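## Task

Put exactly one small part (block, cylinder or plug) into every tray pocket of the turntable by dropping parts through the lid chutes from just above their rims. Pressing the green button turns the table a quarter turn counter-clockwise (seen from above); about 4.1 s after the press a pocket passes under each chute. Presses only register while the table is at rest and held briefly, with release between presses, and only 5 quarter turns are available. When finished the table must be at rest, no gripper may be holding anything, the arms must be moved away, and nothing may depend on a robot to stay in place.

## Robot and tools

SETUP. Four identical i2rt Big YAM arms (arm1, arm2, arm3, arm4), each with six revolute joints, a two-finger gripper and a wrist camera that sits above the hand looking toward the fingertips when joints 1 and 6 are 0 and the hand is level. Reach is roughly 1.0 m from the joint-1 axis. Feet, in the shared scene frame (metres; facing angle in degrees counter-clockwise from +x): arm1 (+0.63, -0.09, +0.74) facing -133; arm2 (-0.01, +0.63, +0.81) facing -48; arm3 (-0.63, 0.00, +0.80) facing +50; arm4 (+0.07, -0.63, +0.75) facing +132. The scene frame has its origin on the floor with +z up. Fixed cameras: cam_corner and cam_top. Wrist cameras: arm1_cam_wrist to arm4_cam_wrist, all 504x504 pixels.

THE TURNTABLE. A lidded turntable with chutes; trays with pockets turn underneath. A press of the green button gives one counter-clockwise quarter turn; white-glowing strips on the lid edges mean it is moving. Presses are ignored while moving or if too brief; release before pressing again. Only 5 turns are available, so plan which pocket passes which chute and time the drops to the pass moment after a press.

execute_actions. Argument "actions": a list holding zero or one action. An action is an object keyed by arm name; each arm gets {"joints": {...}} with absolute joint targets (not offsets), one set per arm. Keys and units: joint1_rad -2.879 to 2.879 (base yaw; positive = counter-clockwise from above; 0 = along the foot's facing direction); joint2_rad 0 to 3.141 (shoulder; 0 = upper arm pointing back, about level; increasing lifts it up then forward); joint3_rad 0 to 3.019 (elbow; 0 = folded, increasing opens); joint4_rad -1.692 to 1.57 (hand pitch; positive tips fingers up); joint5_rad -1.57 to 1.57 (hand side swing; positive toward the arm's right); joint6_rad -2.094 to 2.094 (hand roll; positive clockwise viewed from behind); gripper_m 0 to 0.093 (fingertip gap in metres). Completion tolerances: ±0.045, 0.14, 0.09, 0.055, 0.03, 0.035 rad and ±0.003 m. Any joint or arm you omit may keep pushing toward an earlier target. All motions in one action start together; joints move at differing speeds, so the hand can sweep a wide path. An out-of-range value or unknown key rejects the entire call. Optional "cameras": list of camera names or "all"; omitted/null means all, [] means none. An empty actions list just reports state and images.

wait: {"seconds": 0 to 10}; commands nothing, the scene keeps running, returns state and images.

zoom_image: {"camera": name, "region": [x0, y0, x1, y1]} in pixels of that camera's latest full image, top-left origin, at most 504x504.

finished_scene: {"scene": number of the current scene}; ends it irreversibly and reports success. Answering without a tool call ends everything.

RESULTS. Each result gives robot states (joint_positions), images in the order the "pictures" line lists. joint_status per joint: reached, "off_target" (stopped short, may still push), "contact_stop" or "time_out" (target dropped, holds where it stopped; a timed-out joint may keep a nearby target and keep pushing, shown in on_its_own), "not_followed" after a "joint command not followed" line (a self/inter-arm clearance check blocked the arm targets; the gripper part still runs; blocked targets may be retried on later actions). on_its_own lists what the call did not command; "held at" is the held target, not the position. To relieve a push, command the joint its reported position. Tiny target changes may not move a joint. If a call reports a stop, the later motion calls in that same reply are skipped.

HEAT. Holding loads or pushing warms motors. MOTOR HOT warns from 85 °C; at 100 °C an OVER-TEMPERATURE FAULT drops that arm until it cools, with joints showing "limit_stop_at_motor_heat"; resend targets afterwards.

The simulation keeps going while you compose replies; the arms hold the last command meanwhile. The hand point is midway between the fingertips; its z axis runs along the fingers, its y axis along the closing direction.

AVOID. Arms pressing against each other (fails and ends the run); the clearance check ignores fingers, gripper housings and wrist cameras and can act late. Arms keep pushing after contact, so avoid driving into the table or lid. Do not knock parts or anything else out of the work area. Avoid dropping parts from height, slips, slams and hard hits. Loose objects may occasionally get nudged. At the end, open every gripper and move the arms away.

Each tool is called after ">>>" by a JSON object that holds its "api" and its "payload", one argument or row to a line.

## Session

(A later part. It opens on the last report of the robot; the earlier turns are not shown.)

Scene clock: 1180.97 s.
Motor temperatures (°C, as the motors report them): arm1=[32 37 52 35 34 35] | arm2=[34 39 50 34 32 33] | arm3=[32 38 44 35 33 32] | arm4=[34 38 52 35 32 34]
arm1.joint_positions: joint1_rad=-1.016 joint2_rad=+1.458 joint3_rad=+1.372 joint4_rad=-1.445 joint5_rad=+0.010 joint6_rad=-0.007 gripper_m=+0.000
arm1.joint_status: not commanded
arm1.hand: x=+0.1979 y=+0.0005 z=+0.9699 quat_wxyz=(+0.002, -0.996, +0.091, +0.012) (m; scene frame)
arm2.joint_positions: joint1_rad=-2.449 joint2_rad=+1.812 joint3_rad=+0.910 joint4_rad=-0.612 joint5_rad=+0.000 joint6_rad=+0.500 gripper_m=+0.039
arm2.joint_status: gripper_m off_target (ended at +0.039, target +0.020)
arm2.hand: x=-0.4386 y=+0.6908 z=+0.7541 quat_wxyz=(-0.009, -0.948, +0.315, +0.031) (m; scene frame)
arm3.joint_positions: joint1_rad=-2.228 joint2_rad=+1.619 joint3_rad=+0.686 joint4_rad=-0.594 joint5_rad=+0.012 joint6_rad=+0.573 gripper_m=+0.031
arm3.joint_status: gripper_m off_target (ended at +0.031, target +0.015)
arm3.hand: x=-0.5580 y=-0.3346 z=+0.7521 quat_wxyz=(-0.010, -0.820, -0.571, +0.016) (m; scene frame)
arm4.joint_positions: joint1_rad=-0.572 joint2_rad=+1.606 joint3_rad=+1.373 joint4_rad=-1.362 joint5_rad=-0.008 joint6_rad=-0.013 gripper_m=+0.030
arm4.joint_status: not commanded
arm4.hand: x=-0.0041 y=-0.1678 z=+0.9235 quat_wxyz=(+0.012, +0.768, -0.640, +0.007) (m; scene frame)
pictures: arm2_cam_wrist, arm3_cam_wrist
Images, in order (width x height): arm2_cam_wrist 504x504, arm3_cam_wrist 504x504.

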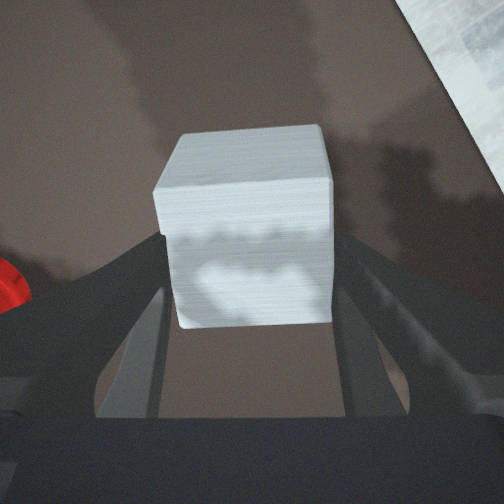

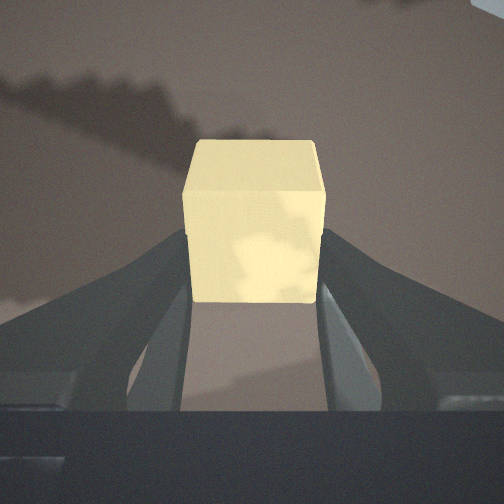

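Good grips. Transit.

>>> {"api": "execute_actions", "payload": {
  "actions": [
    {"arm2":{"joints":{"joint2_rad":1.5}},"arm3":{"joints":{"joint2_rad":1.3}}}
  ],
  "cameras": []
}}

>>> {"api": "execute_actions", "payload": {
  "actions": [
    {"arm2":{"joints":{"joint2_rad":0.8,"joint3_rad":1.0,"joint4_rad":-1.6,"joint6_rad":0.0}},"arm3":{"joints":{"joint2_rad":0.8,"joint3_rad":1.0,"joint4_rad":-1.6,"joint6_rad":0.0}}}
  ],
  "cameras": []
}}

>>> {"api": "execute_actions", "payload": {
  "actions": [
    {"arm2":{"joints":{"joint1_rad":-0.765,"joint6_rad":-0.08}},"arm3":{"joints":{"joint1_rad":-0.98,"joint6_rad":-0.1}}}
  ],
  "cameras": []
}}

>>> {"api": "execute_actions", "payload": {
  "actions": [
    {"arm2":{"joints":{"joint2_rad":1.2,"joint3_rad":1.11,"joint4_rad":-1.3}},"arm3":{"joints":{"joint2_rad":1.0,"joint3_rad":0.865,"joint4_rad":-1.3}}}
  ],
  "cameras": []
}}

>>> {"api": "execute_actions", "payload": {
  "actions": [
    {"arm2":{"joints":{"joint2_rad":1.527,"joint4_rad":-1.165}},"arm3":{"joints":{"joint2_rad":1.235,"joint4_rad":-1.19}}}
  ]
}}

Scene clock: 1190.87 s.
Motor temperatures (°C, as the motors report them): arm1=[32 37 52 35 34 35] | arm2=[34 39 50 34 32 33] | arm3=[32 38 44 35 33 32] | arm4=[34 38 53 35 32 34]
arm1.joint_positions: joint1_rad=-1.016 joint2_rad=+1.458 joint3_rad=+1.372 joint4_rad=-1.445 joint5_rad=+0.010 joint6_rad=-0.007 gripper_m=+0.000
arm1.joint_status: not commanded
arm1.hand: x=+0.1979 y=+0.0005 z=+0.9699 quat_wxyz=(+0.002, -0.996, +0.091, +0.012) (m; scene frame)
arm2.joint_positions: joint1_rad=-2.449 joint2_rad=+1.495 joint3_rad=+0.910 joint4_rad=-0.612 joint5_rad=+0.000 joint6_rad=+0.500 gripper_m=+0.039
arm2.joint_status: all done
arm2.hand: x=-0.4772 y=+0.6972 z=+0.8906 quat_wxyz=(-0.036, -0.932, +0.310, +0.185) (m; scene frame)
arm3.joint_positions: joint1_rad=-2.228 joint2_rad=+1.292 joint3_rad=+0.686 joint4_rad=-0.594 joint5_rad=+0.012 joint6_rad=+0.573 gripper_m=+0.031
arm3.joint_status: all done
arm3.hand: x=-0.5479 y=-0.3747 z=+0.8651 quat_wxyz=(-0.161, -0.808, -0.562, +0.077) (m; scene frame)
arm4.joint_positions: joint1_rad=-0.572 joint2_rad=+1.606 joint3_rad=+1.373 joint4_rad=-1.362 joint5_rad=-0.008 joint6_rad=-0.013 gripper_m=+0.030
arm4.joint_status: not commanded
arm4.hand: x=-0.0041 y=-0.1678 z=+0.9235 quat_wxyz=(+0.012, +0.768, -0.640, +0.007) (m; scene frame)
pictures: none
No camera images: the call's "cameras" was empty. Leave "cameras" out to get every camera's image.

Scene clock: 1192.47 s.
Motor temperatures (°C, as the motors report them): arm1=[32 37 52 35 34 35] | arm2=[34 39 50 34 32 33] | arm3=[32 38 44 35 33 32] | arm4=[34 39 53 35 32 34]
arm1.joint_positions: joint1_rad=-1.016 joint2_rad=+1.458 joint3_rad=+1.372 joint4_rad=-1.445 joint5_rad=+0.010 joint6_rad=-0.007 gripper_m=+0.000
arm1.joint_status: not commanded
arm1.hand: x=+0.1979 y=+0.0005 z=+0.9699 quat_wxyz=(+0.002, -0.996, +0.091, +0.012) (m; scene frame)
arm2.joint_positions: joint1_rad=-2.449 joint2_rad=+0.795 joint3_rad=+0.969 joint4_rad=-1.590 joint5_rad=+0.000 joint6_rad=+0.012 gripper_m=+0.039
arm2.joint_status: all done
arm2.hand: x=-0.2283 y=+0.6628 z=+1.0872 quat_wxyz=(+0.002, -0.994, +0.077, +0.080) (m; scene frame)
arm3.joint_positions: joint1_rad=-2.228 joint2_rad=+0.795 joint3_rad=+0.989 joint4_rad=-1.584 joint5_rad=+0.012 joint6_rad=+0.008 gripper_m=+0.031
arm3.joint_status: all done
arm3.hand: x=-0.5803 y=-0.2191 z=+1.0807 quat_wxyz=(-0.059, -0.627, -0.775, +0.061) (m; scene frame)
arm4.joint_positions: joint1_rad=-0.572 joint2_rad=+1.606 joint3_rad=+1.373 joint4_rad=-1.362 joint5_rad=-0.008 joint6_rad=-0.013 gripper_m=+0.030
arm4.joint_status: not commanded
arm4.hand: x=-0.0041 y=-0.1678 z=+0.9235 quat_wxyz=(+0.012, +0.768, -0.640, +0.007) (m; scene frame)
pictures: none
No camera images: the call's "cameras" was empty. Leave "cameras" out to get every camera's image.

Scene clock: 1194.30 s.
Motor temperatures (°C, as the motors report them): arm1=[32 37 52 35 34 35] | arm2=[34 39 51 34 32 33] | arm3=[32 38 44 35 33 32] | arm4=[34 39 53 35 32 34]
arm1.joint_positions: joint1_rad=-1.016 joint2_rad=+1.458 joint3_rad=+1.372 joint4_rad=-1.445 joint5_rad=+0.010 joint6_rad=-0.007 gripper_m=+0.000
arm1.joint_status: not commanded
arm1.hand: x=+0.1979 y=+0.0005 z=+0.9699 quat_wxyz=(+0.002, -0.996, +0.091, +0.012) (m; scene frame)
arm2.joint_positions: joint1_rad=-0.768 joint2_rad=+0.799 joint3_rad=+0.969 joint4_rad=-1.590 joint5_rad=-0.001 joint6_rad=-0.069 gripper_m=+0.039
arm2.joint_status: all done
arm2.hand: x=-0.0186 y=+0.4118 z=+1.0861 quat_wxyz=(-0.050, -0.691, -0.718, +0.059) (m; scene frame)
arm3.joint_positions: joint1_rad=-0.984 joint2_rad=+0.795 joint3_rad=+0.989 joint4_rad=-1.584 joint5_rad=+0.011 joint6_rad=-0.093 gripper_m=+0.031
arm3.joint_status: all done
arm3.hand: x=-0.4039 y=-0.0263 z=+1.0806 quat_wxyz=(-0.083, -0.009, -0.996, +0.009) (m; scene frame)
arm4.joint_positions: joint1_rad=-0.572 joint2_rad=+1.606 joint3_rad=+1.373 joint4_rad=-1.362 joint5_rad=-0.008 joint6_rad=-0.013 gripper_m=+0.030
arm4.joint_status: not commanded
arm4.hand: x=-0.0041 y=-0.1678 z=+0.9235 quat_wxyz=(+0.012, +0.768, -0.640, +0.007) (m; scene frame)
pictures: none
No camera images: the call's "cameras" was empty. Leave "cameras" out to get every camera's image.

Scene clock: 1195.60 s.
Motor temperatures (°C, as the motors report them): arm1=[32 37 52 35 34 35] | arm2=[34 39 51 34 32 33] | arm3=[32 38 44 35 33 32] | arm4=[34 39 53 35 32 34]
arm1.joint_positions: joint1_rad=-1.016 joint2_rad=+1.458 joint3_rad=+1.372 joint4_rad=-1.445 joint5_rad=+0.010 joint6_rad=-0.007 gripper_m=+0.000
arm1.joint_status: not commanded
arm1.hand: x=+0.1979 y=+0.0005 z=+0.9699 quat_wxyz=(+0.002, -0.996, +0.091, +0.012) (m; scene frame)
arm2.joint_positions: joint1_rad=-0.768 joint2_rad=+1.209 joint3_rad=+1.083 joint4_rad=-1.313 joint5_rad=-0.001 joint6_rad=-0.069 gripper_m=+0.039
arm2.joint_status: all done
arm2.hand: x=-0.0235 y=+0.2685 z=+1.0332 quat_wxyz=(-0.044, -0.692, -0.719, +0.053) (m; scene frame)
arm3.joint_positions: joint1_rad=-0.984 joint2_rad=+1.014 joint3_rad=+0.857 joint4_rad=-1.320 joint5_rad=+0.011 joint6_rad=-0.093 gripper_m=+0.031
arm3.joint_status: all done
arm3.hand: x=-0.3502 y=-0.0312 z=+0.9831 quat_wxyz=(-0.040, -0.008, -0.999, +0.005) (m; scene frame)
arm4.joint_positions: joint1_rad=-0.572 joint2_rad=+1.606 joint3_rad=+1.373 joint4_rad=-1.362 joint5_rad=-0.008 joint6_rad=-0.013 gripper_m=+0.030
arm4.joint_status: not commanded
arm4.hand: x=-0.0041 y=-0.1678 z=+0.9235 quat_wxyz=(+0.012, +0.768, -0.640, +0.007) (m; scene frame)
pictures: none
No camera images: the call's "cameras" was empty. Leave "cameras" out to get every camera's image.

Scene clock: 1196.77 s.
Motor temperatures (°C, as the motors report them): arm1=[32 37 52 35 34 35] | arm2=[34 39 51 34 32 33] | arm3=[32 38 44 35 33 32] | arm4=[34 39 53 35 32 34]
arm1.joint_positions: joint1_rad=-1.016 joint2_rad=+1.458 joint3_rad=+1.372 joint4_rad=-1.445 joint5_rad=+0.010 joint6_rad=-0.007 gripper_m=+0.000
arm1.joint_status: not commanded
arm1.hand: x=+0.1979 y=+0.0005 z=+0.9699 quat_wxyz=(+0.002, -0.996, +0.091, +0.012) (m; scene frame)
arm2.joint_positions: joint1_rad=-0.769 joint2_rad=+1.525 joint3_rad=+1.094 joint4_rad=-1.170 joint5_rad=+0.002 joint6_rad=-0.070 gripper_m=+0.039
arm2.joint_status: all done
arm2.hand: x=-0.0269 y=+0.2186 z=+0.9232 quat_wxyz=(+0.012, -0.694, -0.720, -0.006) (m; scene frame)
arm3.joint_positions: joint1_rad=-0.984 joint2_rad=+1.244 joint3_rad=+0.856 joint4_rad=-1.201 joint5_rad=+0.011 joint6_rad=-0.093 gripper_m=+0.031
arm3.joint_status: all done
arm3.hand: x=-0.3170 y=-0.0342 z=+0.9200 quat_wxyz=(+0.016, -0.007, -1.000, -0.001) (m; scene frame)
arm4.joint_positions: joint1_rad=-0.572 joint2_rad=+1.606 joint3_rad=+1.373 joint4_rad=-1.362 joint5_rad=-0.008 joint6_rad=-0.013 gripper_m=+0.030
arm4.joint_status: not commanded
arm4.hand: x=-0.0041 y=-0.1678 z=+0.9235 quat_wxyz=(+0.012, +0.768, -0.640, +0.007) (m; scene frame)
pictures: arm1_cam_wrist, arm2_cam_wrist, arm3_cam_wrist, arm4_cam_wrist, cam_corner, cam_top
Images, in order (width x height): arm1_cam_wrist 504x504, arm2_cam_wrist 504x504, arm3_cam_wrist 504x504, arm4_cam_wrist 504x504, cam_corner 504x504, cam_top 504x504.

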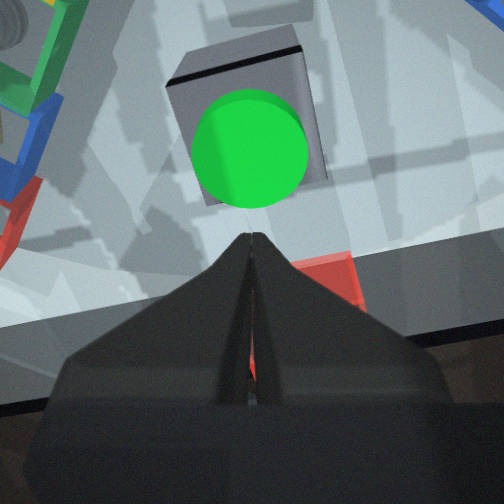

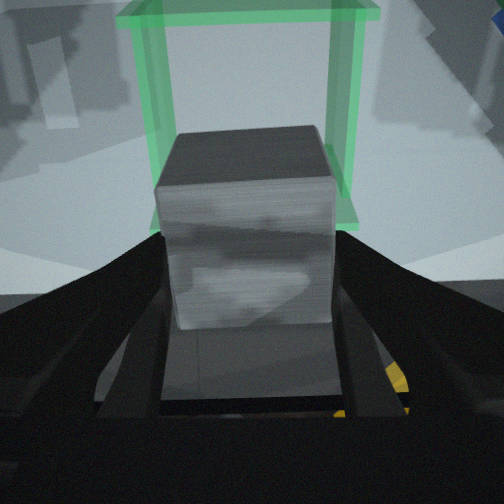

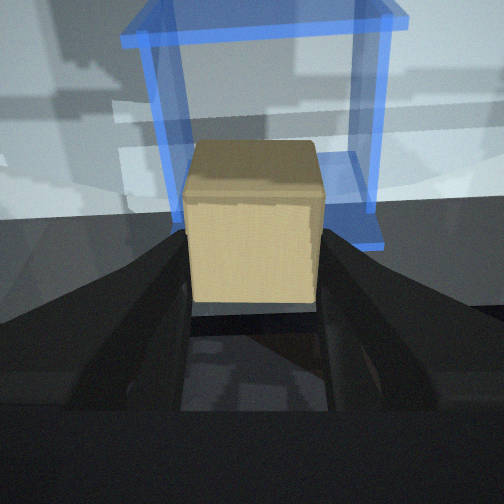

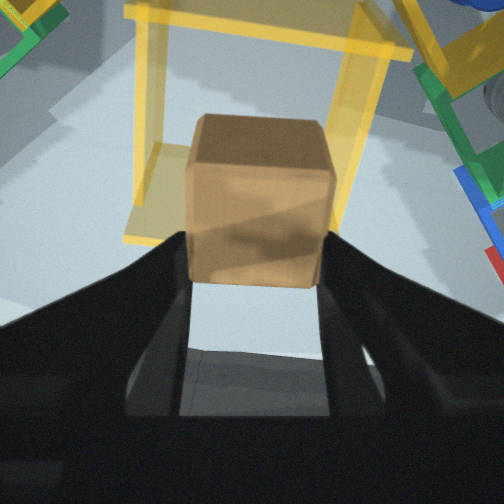

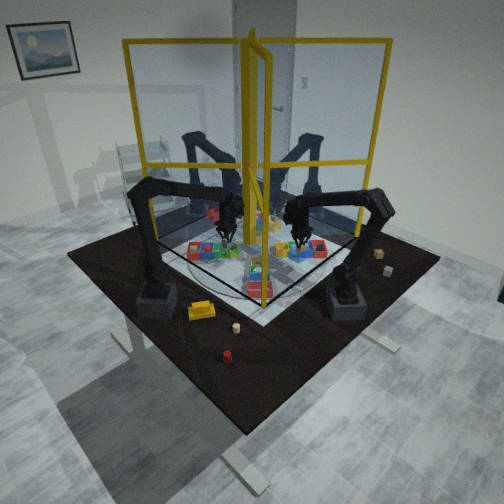

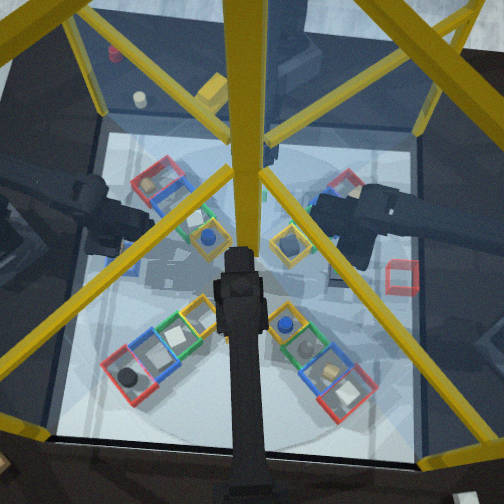

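>>> {"api": "execute_actions", "payload": {
  "actions": [
    {"arm1":{"joints":{"joint2_rad":1.505}},"arm4":{"joints":{"joint1_rad":-0.55,"joint4_rad":-1.405}}}
  ],
  "cameras": ["arm1_cam_wrist","arm4_cam_wrist"]
}}

Scene clock: 1209.97 s.
Motor temperatures (°C, as the motors report them): arm1=[32 37 52 35 34 35] | arm2=[34 39 52 34 32 33] | arm3=[32 38 45 35 33 32] | arm4=[34 39 53 35 32 34]
arm1.joint_positions: joint1_rad=-1.016 joint2_rad=+1.484 joint3_rad=+1.372 joint4_rad=-1.445 joint5_rad=+0.010 joint6_rad=-0.007 gripper_m=+0.000
arm1.joint_status: all done
arm1.hand: x=+0.1955 y=+0.0009 z=+0.9590 quat_wxyz=(+0.001, -0.996, +0.091, +0.000) (m; scene frame)
arm2.joint_positions: joint1_rad=-0.769 joint2_rad=+1.525 joint3_rad=+1.094 joint4_rad=-1.170 joint5_rad=+0.002 joint6_rad=-0.070 gripper_m=+0.039
arm2.joint_status: not commanded
arm2.hand: x=-0.0269 y=+0.2186 z=+0.9232 quat_wxyz=(+0.012, -0.694, -0.720, -0.006) (m; scene frame)
arm3.joint_positions: joint1_rad=-0.984 joint2_rad=+1.244 joint3_rad=+0.856 joint4_rad=-1.201 joint5_rad=+0.011 joint6_rad=-0.093 gripper_m=+0.031
arm3.joint_status: not commanded
arm3.hand: x=-0.3170 y=-0.0342 z=+0.9200 quat_wxyz=(+0.016, -0.007, -1.000, -0.001) (m; scene frame)
arm4.joint_positions: joint1_rad=-0.564 joint2_rad=+1.606 joint3_rad=+1.374 joint4_rad=-1.391 joint5_rad=-0.008 joint6_rad=-0.013 gripper_m=+0.030
arm4.joint_status: all done
arm4.hand: x=-0.0066 y=-0.1751 z=+0.9242 quat_wxyz=(+0.021, +0.770, -0.637, +0.018) (m; scene frame)
pictures: arm1_cam_wrist, arm4_cam_wrist
Images, in order (width x height): arm1_cam_wrist 504x504, arm4_cam_wrist 504x504.

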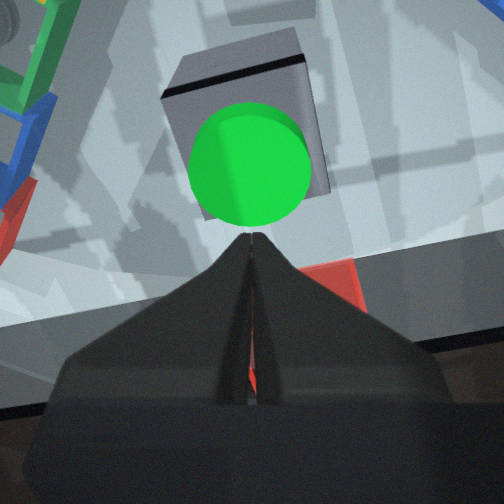

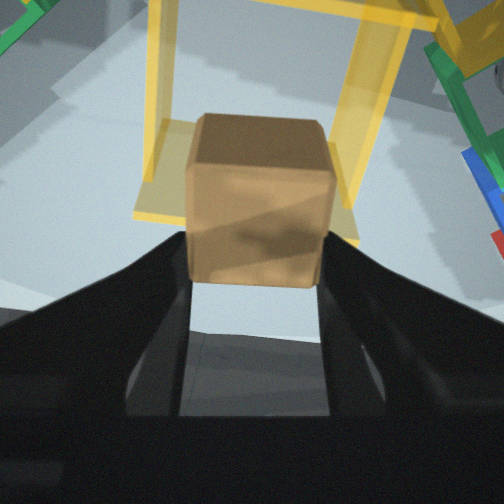

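>>> {"api": "execute_actions", "payload": {
  "actions": [
    {"arm1":{"joints":{"joint2_rad":1.67}}}
  ],
  "cameras": []
}}

>>> {"api": "wait", "payload": {
  "seconds": 0.2
}}

>>> {"api": "execute_actions", "payload": {
  "actions": [
    {"arm1":{"joints":{"joint2_rad":1.13}}}
  ],
  "cameras": ["cam_top"]
}}

>>> {"api": "wait", "payload": {
  "seconds": 1.45
}}

>>> {"api": "execute_actions", "payload": {
  "actions": [
    {"arm2":{"joints":{"gripper_m":0.065}},"arm3":{"joints":{"gripper_m":0.065}},"arm4":{"joints":{"gripper_m":0.065}}}
  ],
  "cameras": ["cam_top"]
}}

>>> {"api": "execute_actions", "payload": {
  "actions": [
    {"arm1":{"joints":{"joint2_rad":0.8,"joint3_rad":1.0,"joint4_rad":-1.6,"gripper_m":0.04}},"arm2":{"joints":{"joint2_rad":0.8,"joint3_rad":1.0,"joint4_rad":-1.6}},"arm3":{"joints":{"joint2_rad":0.8,"joint3_rad":1.0,"joint4_rad":-1.6}},"arm4":{"joints":{"joint2_rad":0.8,"joint3_rad":1.0,"joint4_rad":-1.6}}}
  ],
  "cameras": ["cam_top"]
}}

>>> {"api": "wait", "payload": {
  "seconds": 4
}}

Scene clock: 1222.30 s.
Motor temperatures (°C, as the motors report them): arm1=[32 37 52 35 34 35] | arm2=[34 39 52 34 32 33] | arm3=[32 38 45 35 33 32] | arm4=[34 39 54 35 32 34]
arm1.joint_positions: joint1_rad=-1.016 joint2_rad=+1.606 joint3_rad=+1.403 joint4_rad=-1.456 joint5_rad=+0.010 joint6_rad=-0.007 gripper_m=+0.000
arm1.joint_status: all done
arm1.hand: x=+0.1805 y=+0.0035 z=+0.9184 quat_wxyz=(-0.004, -0.995, +0.090, -0.051) (m; scene frame)
arm2.joint_positions: joint1_rad=-0.769 joint2_rad=+1.525 joint3_rad=+1.094 joint4_rad=-1.170 joint5_rad=+0.002 joint6_rad=-0.070 gripper_m=+0.039
arm2.joint_status: not commanded
arm2.hand: x=-0.0269 y=+0.2186 z=+0.9232 quat_wxyz=(+0.012, -0.694, -0.720, -0.006) (m; scene frame)
arm3.joint_positions: joint1_rad=-0.984 joint2_rad=+1.244 joint3_rad=+0.856 joint4_rad=-1.201 joint5_rad=+0.011 joint6_rad=-0.093 gripper_m=+0.031
arm3.joint_status: not commanded
arm3.hand: x=-0.3170 y=-0.0342 z=+0.9200 quat_wxyz=(+0.016, -0.007, -1.000, -0.001) (m; scene frame)
arm4.joint_positions: joint1_rad=-0.564 joint2_rad=+1.606 joint3_rad=+1.374 joint4_rad=-1.391 joint5_rad=-0.008 joint6_rad=-0.013 gripper_m=+0.030
arm4.joint_status: not commanded
arm4.hand: x=-0.0066 y=-0.1751 z=+0.9242 quat_wxyz=(+0.021, +0.770, -0.637, +0.018) (m; scene frame)
pictures: none
No camera images: the call's "cameras" was empty. Leave "cameras" out to get every camera's image.

Scene clock: 1222.50 s.
Motor temperatures (°C, as the motors report them): arm1=[32 37 52 35 34 35] | arm2=[34 39 52 34 32 33] | arm3=[32 38 45 35 33 32] | arm4=[34 39 54 35 32 34]
arm1.joint_positions: joint1_rad=-1.016 joint2_rad=+1.606 joint3_rad=+1.403 joint4_rad=-1.456 joint5_rad=+0.010 joint6_rad=-0.007 gripper_m=+0.000
arm1.joint_status: all done
arm1.hand: x=+0.1805 y=+0.0035 z=+0.9184 quat_wxyz=(-0.004, -0.995, +0.090, -0.051) (m; scene frame)
arm2.joint_positions: joint1_rad=-0.769 joint2_rad=+1.525 joint3_rad=+1.094 joint4_rad=-1.170 joint5_rad=+0.002 joint6_rad=-0.070 gripper_m=+0.039
arm2.joint_status: not commanded
arm2.hand: x=-0.0269 y=+0.2186 z=+0.9232 quat_wxyz=(+0.012, -0.694, -0.720, -0.006) (m; scene frame)
arm3.joint_positions: joint1_rad=-0.984 joint2_rad=+1.244 joint3_rad=+0.856 joint4_rad=-1.201 joint5_rad=+0.011 joint6_rad=-0.093 gripper_m=+0.031
arm3.joint_status: not commanded
arm3.hand: x=-0.3170 y=-0.0342 z=+0.9200 quat_wxyz=(+0.016, -0.007, -1.000, -0.001) (m; scene frame)
arm4.joint_positions: joint1_rad=-0.564 joint2_rad=+1.606 joint3_rad=+1.374 joint4_rad=-1.391 joint5_rad=-0.008 joint6_rad=-0.013 gripper_m=+0.030
arm4.joint_status: not commanded
arm4.hand: x=-0.0066 y=-0.1751 z=+0.9242 quat_wxyz=(+0.021, +0.770, -0.637, +0.018) (m; scene frame)
wait: 0.20 s; no rest
pictures: arm1_cam_wrist, arm2_cam_wrist, arm3_cam_wrist, arm4_cam_wrist, cam_corner, cam_top
Images, in order (width x height): arm1_cam_wrist 504x504, arm2_cam_wrist 504x504, arm3_cam_wrist 504x504, arm4_cam_wrist 504x504, cam_corner 504x504, cam_top 504x504.

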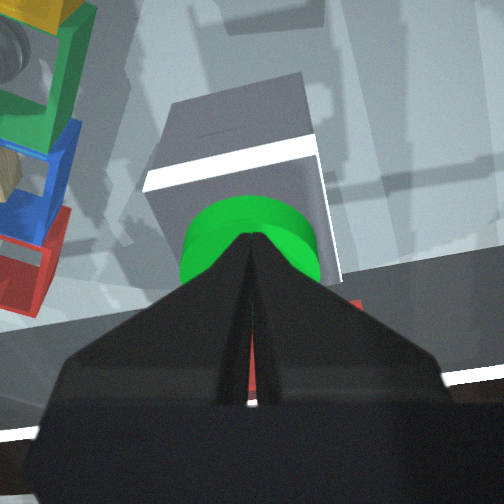

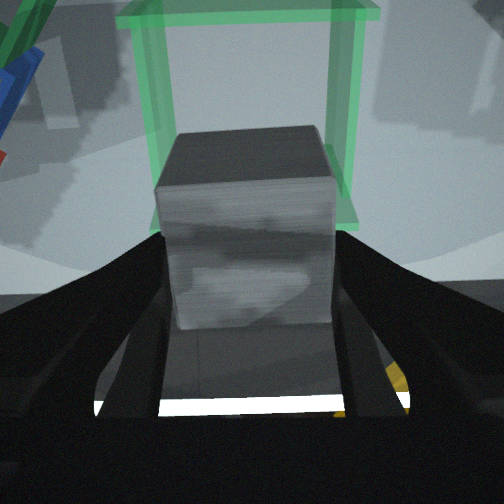

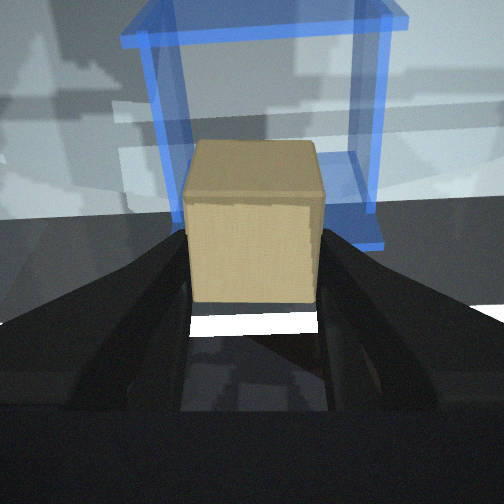

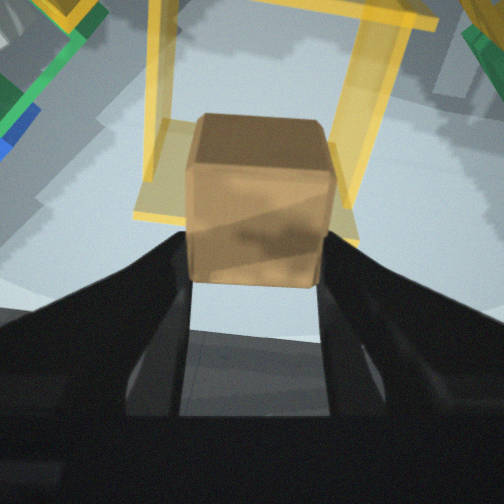

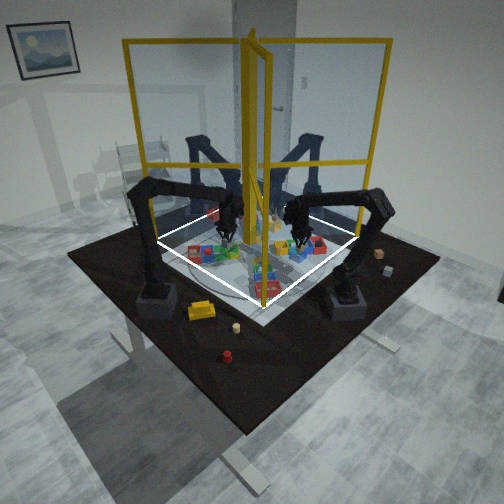

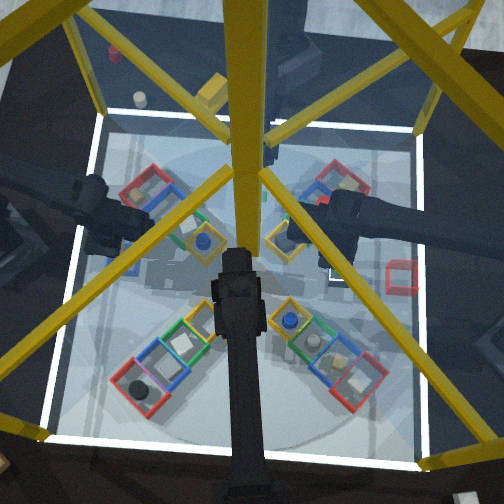

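Scene clock: 1224.03 s.
Motor temperatures (°C, as the motors report them): arm1=[32 37 51 35 34 35] | arm2=[34 39 52 34 32 33] | arm3=[32 38 45 35 33 32] | arm4=[34 39 54 35 32 34]
arm1.joint_positions: joint1_rad=-1.016 joint2_rad=+1.126 joint3_rad=+1.398 joint4_rad=-1.456 joint5_rad=+0.010 joint6_rad=-0.007 gripper_m=+0.000
arm1.joint_status: all done
arm1.hand: x=+0.2513 y=-0.0086 z=+1.1114 quat_wxyz=(+0.019, -0.978, +0.091, +0.184) (m; scene frame)
arm2.joint_positions: joint1_rad=-0.769 joint2_rad=+1.525 joint3_rad=+1.094 joint4_rad=-1.170 joint5_rad=+0.002 joint6_rad=-0.070 gripper_m=+0.039
arm2.joint_status: not commanded
arm2.hand: x=-0.0269 y=+0.2186 z=+0.9232 quat_wxyz=(+0.012, -0.694, -0.720, -0.006) (m; scene frame)
arm3.joint_positions: joint1_rad=-0.984 joint2_rad=+1.244 joint3_rad=+0.856 joint4_rad=-1.201 joint5_rad=+0.011 joint6_rad=-0.093 gripper_m=+0.031
arm3.joint_status: not commanded
arm3.hand: x=-0.3170 y=-0.0342 z=+0.9200 quat_wxyz=(+0.016, -0.007, -1.000, -0.001) (m; scene frame)
arm4.joint_positions: joint1_rad=-0.564 joint2_rad=+1.606 joint3_rad=+1.374 joint4_rad=-1.391 joint5_rad=-0.008 joint6_rad=-0.013 gripper_m=+0.030
arm4.joint_status: not commanded
arm4.hand: x=-0.0066 y=-0.1751 z=+0.9242 quat_wxyz=(+0.021, +0.770, -0.637, +0.018) (m; scene frame)
pictures: cam_top
Images, in order (width x height): cam_top 504x504.

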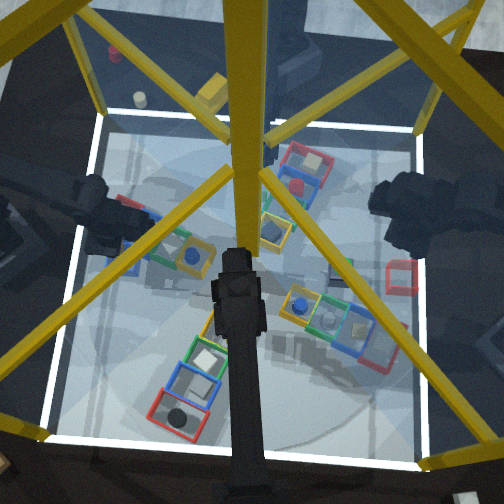

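Scene clock: 1225.50 s.
Motor temperatures (°C, as the motors report them): arm1=[32 37 51 35 34 35] | arm2=[34 39 52 34 32 33] | arm3=[32 38 45 35 33 32] | arm4=[34 39 54 35 32 34]
arm1.joint_positions: joint1_rad=-1.016 joint2_rad=+1.126 joint3_rad=+1.398 joint4_rad=-1.456 joint5_rad=+0.010 joint6_rad=-0.007 gripper_m=+0.000
arm1.joint_status: all done
arm1.hand: x=+0.2513 y=-0.0086 z=+1.1114 quat_wxyz=(+0.019, -0.978, +0.091, +0.184) (m; scene frame)
arm2.joint_positions: joint1_rad=-0.769 joint2_rad=+1.525 joint3_rad=+1.094 joint4_rad=-1.170 joint5_rad=+0.002 joint6_rad=-0.070 gripper_m=+0.039
arm2.joint_status: not commanded
arm2.hand: x=-0.0269 y=+0.2186 z=+0.9232 quat_wxyz=(+0.012, -0.694, -0.720, -0.006) (m; scene frame)
arm3.joint_positions: joint1_rad=-0.984 joint2_rad=+1.244 joint3_rad=+0.856 joint4_rad=-1.201 joint5_rad=+0.011 joint6_rad=-0.093 gripper_m=+0.031
arm3.joint_status: not commanded
arm3.hand: x=-0.3170 y=-0.0342 z=+0.9200 quat_wxyz=(+0.016, -0.007, -1.000, -0.001) (m; scene frame)
arm4.joint_positions: joint1_rad=-0.564 joint2_rad=+1.606 joint3_rad=+1.374 joint4_rad=-1.391 joint5_rad=-0.008 joint6_rad=-0.013 gripper_m=+0.030
arm4.joint_status: not commanded
arm4.hand: x=-0.0066 y=-0.1751 z=+0.9242 quat_wxyz=(+0.021, +0.770, -0.637, +0.018) (m; scene frame)
wait: 1.47 s; at rest by 0.27 s
pictures: arm1_cam_wrist, arm2_cam_wrist, arm3_cam_wrist, arm4_cam_wrist, cam_corner, cam_top
Images, in order (width x height): arm1_cam_wrist 504x504, arm2_cam_wrist 504x504, arm3_cam_wrist 504x504, arm4_cam_wrist 504x504, cam_corner 504x504, cam_top 504x504.

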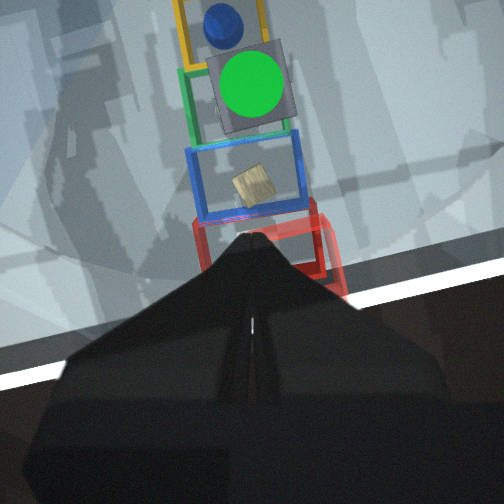

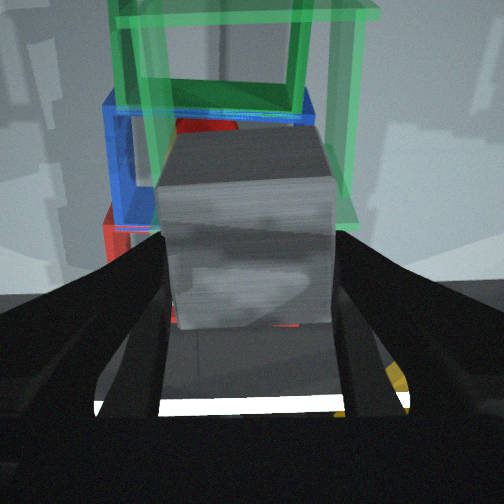

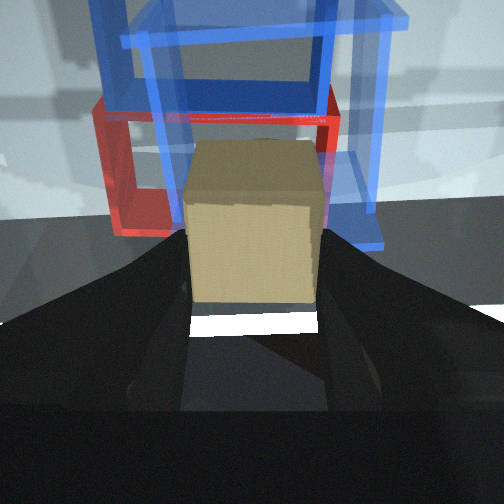

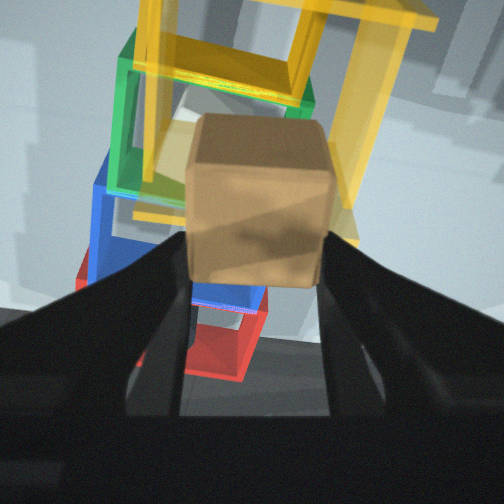

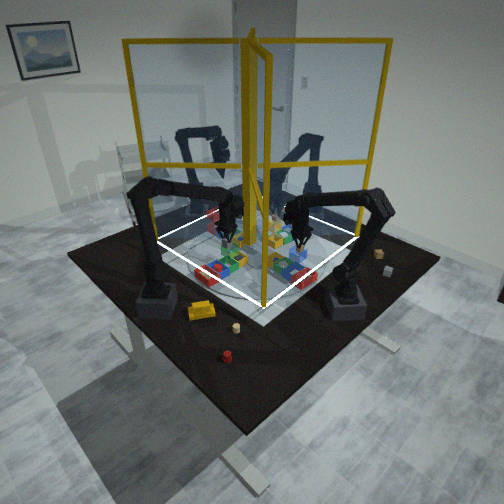

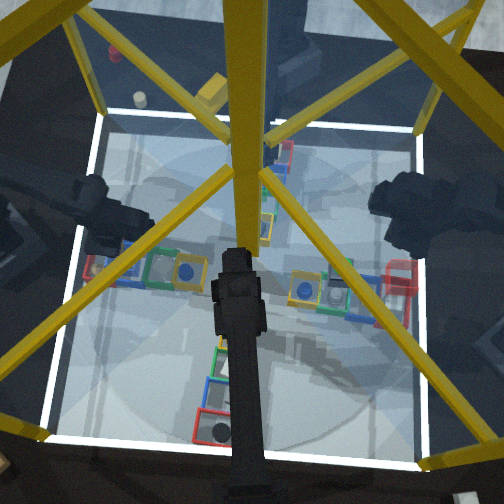

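Scene clock: 1226.10 s.
Motor temperatures (°C, as the motors report them): arm1=[32 37 51 35 34 35] | arm2=[34 39 52 34 32 33] | arm3=[32 38 45 35 33 32] | arm4=[34 39 54 35 32 34]
arm1.joint_positions: joint1_rad=-1.016 joint2_rad=+1.126 joint3_rad=+1.398 joint4_rad=-1.456 joint5_rad=+0.010 joint6_rad=-0.007 gripper_m=+0.000
arm1.joint_status: not commanded
arm1.hand: x=+0.2513 y=-0.0086 z=+1.1114 quat_wxyz=(+0.019, -0.978, +0.091, +0.184) (m; scene frame)
arm2.joint_positions: joint1_rad=-0.769 joint2_rad=+1.525 joint3_rad=+1.094 joint4_rad=-1.170 joint5_rad=+0.002 joint6_rad=-0.070 gripper_m=+0.065
arm2.joint_status: all done
arm2.hand: x=-0.0269 y=+0.2186 z=+0.9232 quat_wxyz=(+0.012, -0.694, -0.720, -0.006) (m; scene frame)
arm3.joint_positions: joint1_rad=-0.984 joint2_rad=+1.244 joint3_rad=+0.856 joint4_rad=-1.201 joint5_rad=+0.011 joint6_rad=-0.093 gripper_m=+0.065
arm3.joint_status: all done
arm3.hand: x=-0.3170 y=-0.0342 z=+0.9200 quat_wxyz=(+0.016, -0.007, -1.000, -0.001) (m; scene frame)
arm4.joint_positions: joint1_rad=-0.564 joint2_rad=+1.606 joint3_rad=+1.374 joint4_rad=-1.397 joint5_rad=-0.008 joint6_rad=-0.013 gripper_m=+0.065
arm4.joint_status: all done
arm4.hand: x=-0.0065 y=-0.1764 z=+0.9243 quat_wxyz=(+0.023, +0.770, -0.637, +0.020) (m; scene frame)
pictures: cam_top
Images, in order (width x height): cam_top 504x504.

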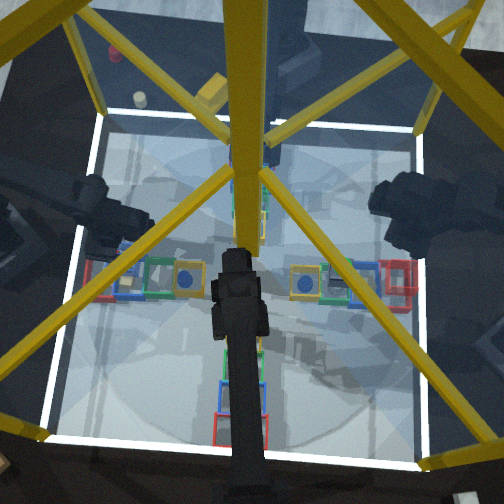

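Scene clock: 1227.60 s.
Motor temperatures (°C, as the motors report them): arm1=[32 37 51 35 34 35] | arm2=[34 38 52 34 32 33] | arm3=[32 38 45 35 33 32] | arm4=[34 39 53 35 32 34]
arm1.joint_positions: joint1_rad=-1.016 joint2_rad=+0.792 joint3_rad=+1.009 joint4_rad=-1.589 joint5_rad=+0.010 joint6_rad=-0.007 gripper_m=+0.040
arm1.joint_status: all done
arm1.hand: x=+0.4050 y=-0.0388 z=+1.0259 quat_wxyz=(+0.010, -0.992, +0.092, +0.091) (m; scene frame)
arm2.joint_positions: joint1_rad=-0.769 joint2_rad=+0.793 joint3_rad=+0.993 joint4_rad=-1.591 joint5_rad=+0.002 joint6_rad=-0.070 gripper_m=+0.065
arm2.joint_status: all done
arm2.hand: x=-0.0194 y=+0.4087 z=+1.0975 quat_wxyz=(-0.058, -0.691, -0.717, +0.072) (m; scene frame)
arm3.joint_positions: joint1_rad=-0.984 joint2_rad=+0.792 joint3_rad=+0.963 joint4_rad=-1.584 joint5_rad=+0.011 joint6_rad=-0.093 gripper_m=+0.065
arm3.joint_status: all done
arm3.hand: x=-0.4092 y=-0.0256 z=+1.0706 quat_wxyz=(-0.072, -0.008, -0.997, +0.008) (m; scene frame)
arm4.joint_positions: joint1_rad=-0.564 joint2_rad=+0.791 joint3_rad=+1.009 joint4_rad=-1.596 joint5_rad=-0.008 joint6_rad=-0.013 gripper_m=+0.065
arm4.joint_status: all done
arm4.hand: x=+0.0350 y=-0.4093 z=+1.0403 quat_wxyz=(-0.059, +0.767, -0.634, -0.075) (m; scene frame)
pictures: cam_top
Images, in order (width x height): cam_top 504x504.

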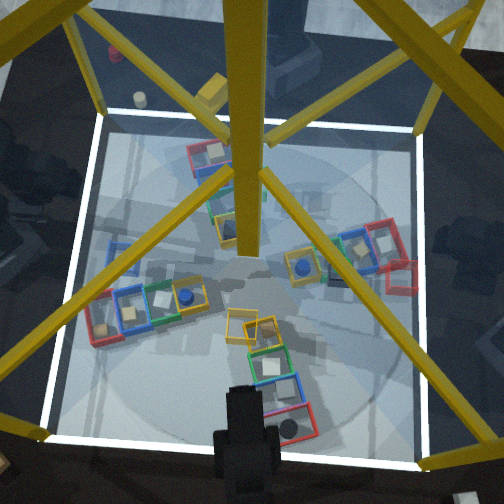

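Scene clock: 1231.60 s.
Motor temperatures (°C, as the motors report them): arm1=[32 37 50 35 34 35] | arm2=[34 38 52 34 32 33] | arm3=[32 38 46 35 33 32] | arm4=[34 38 52 35 32 34]
arm1.joint_positions: joint1_rad=-1.016 joint2_rad=+0.792 joint3_rad=+1.009 joint4_rad=-1.589 joint5_rad=+0.010 joint6_rad=-0.007 gripper_m=+0.040
arm1.joint_status: all done
arm1.hand: x=+0.4050 y=-0.0388 z=+1.0259 quat_wxyz=(+0.010, -0.992, +0.092, +0.091) (m; scene frame)
arm2.joint_positions: joint1_rad=-0.769 joint2_rad=+0.793 joint3_rad=+0.993 joint4_rad=-1.591 joint5_rad=+0.002 joint6_rad=-0.070 gripper_m=+0.065
arm2.joint_status: all done
arm2.hand: x=-0.0194 y=+0.4087 z=+1.0975 quat_wxyz=(-0.058, -0.691, -0.717, +0.072) (m; scene frame)
arm3.joint_positions: joint1_rad=-0.984 joint2_rad=+0.792 joint3_rad=+0.963 joint4_rad=-1.584 joint5_rad=+0.011 joint6_rad=-0.093 gripper_m=+0.065
arm3.joint_status: all done
arm3.hand: x=-0.4092 y=-0.0256 z=+1.0706 quat_wxyz=(-0.072, -0.008, -0.997, +0.008) (m; scene frame)
arm4.joint_positions: joint1_rad=-0.564 joint2_rad=+0.791 joint3_rad=+1.009 joint4_rad=-1.596 joint5_rad=-0.008 joint6_rad=-0.013 gripper_m=+0.065
arm4.joint_status: all done
arm4.hand: x=+0.0350 y=-0.4093 z=+1.0403 quat_wxyz=(-0.059, +0.767, -0.634, -0.075) (m; scene frame)
wait: 4.00 s; at rest by 0.27 s
pictures: arm1_cam_wrist, arm2_cam_wrist, arm3_cam_wrist, arm4_cam_wrist, cam_corner, cam_top
Images, in order (width x height): arm1_cam_wrist 504x504, arm2_cam_wrist 504x504, arm3_cam_wrist 504x504, arm4_cam_wrist 504x504, cam_corner 504x504, cam_top 504x504.

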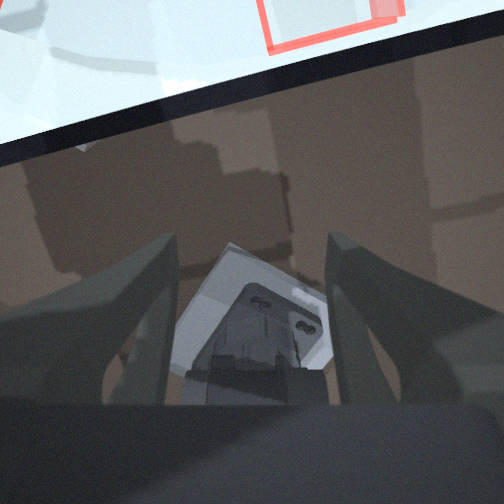

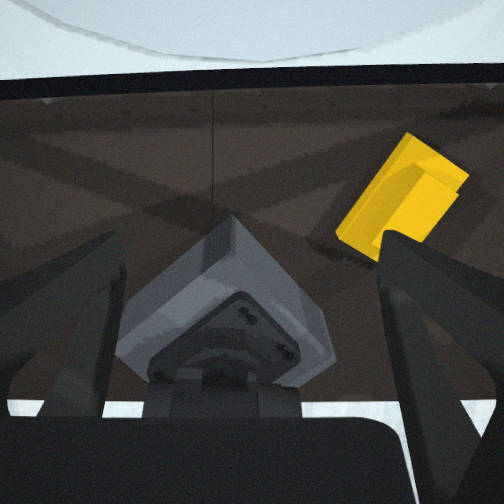

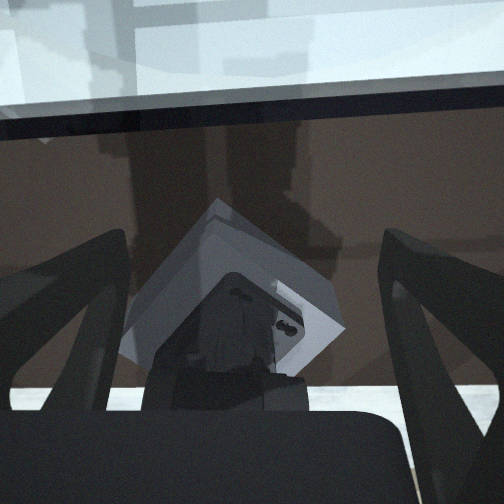

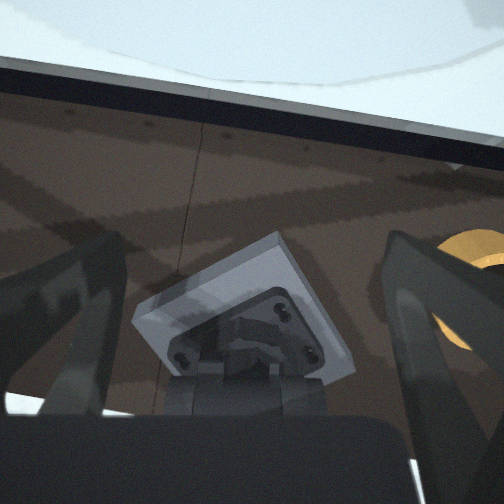

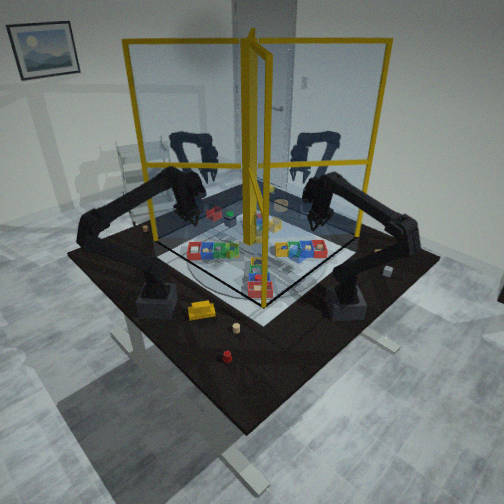

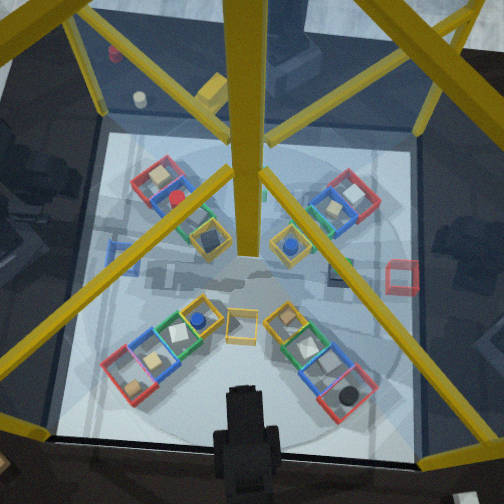

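>>> {"api": "zoom_image", "payload": {
  "camera": "cam_top",
  "region": [90, 130, 410, 430]
}}

Region (90, 130, 410, 430) of cam_top's 504x504 image, scaled by 1.575, with more detail than that image has; it fills the top 472 rows of this view, and the rest is white.

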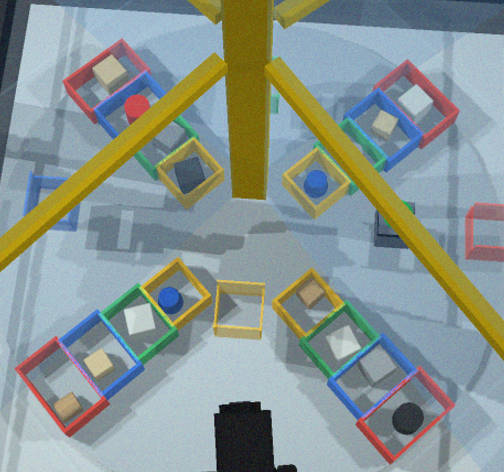

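All 16 appear filled and the turntable is still.

>>> {"api": "finished_scene", "payload": {
  "scene": 1
}}

The scene is finished: the task was done.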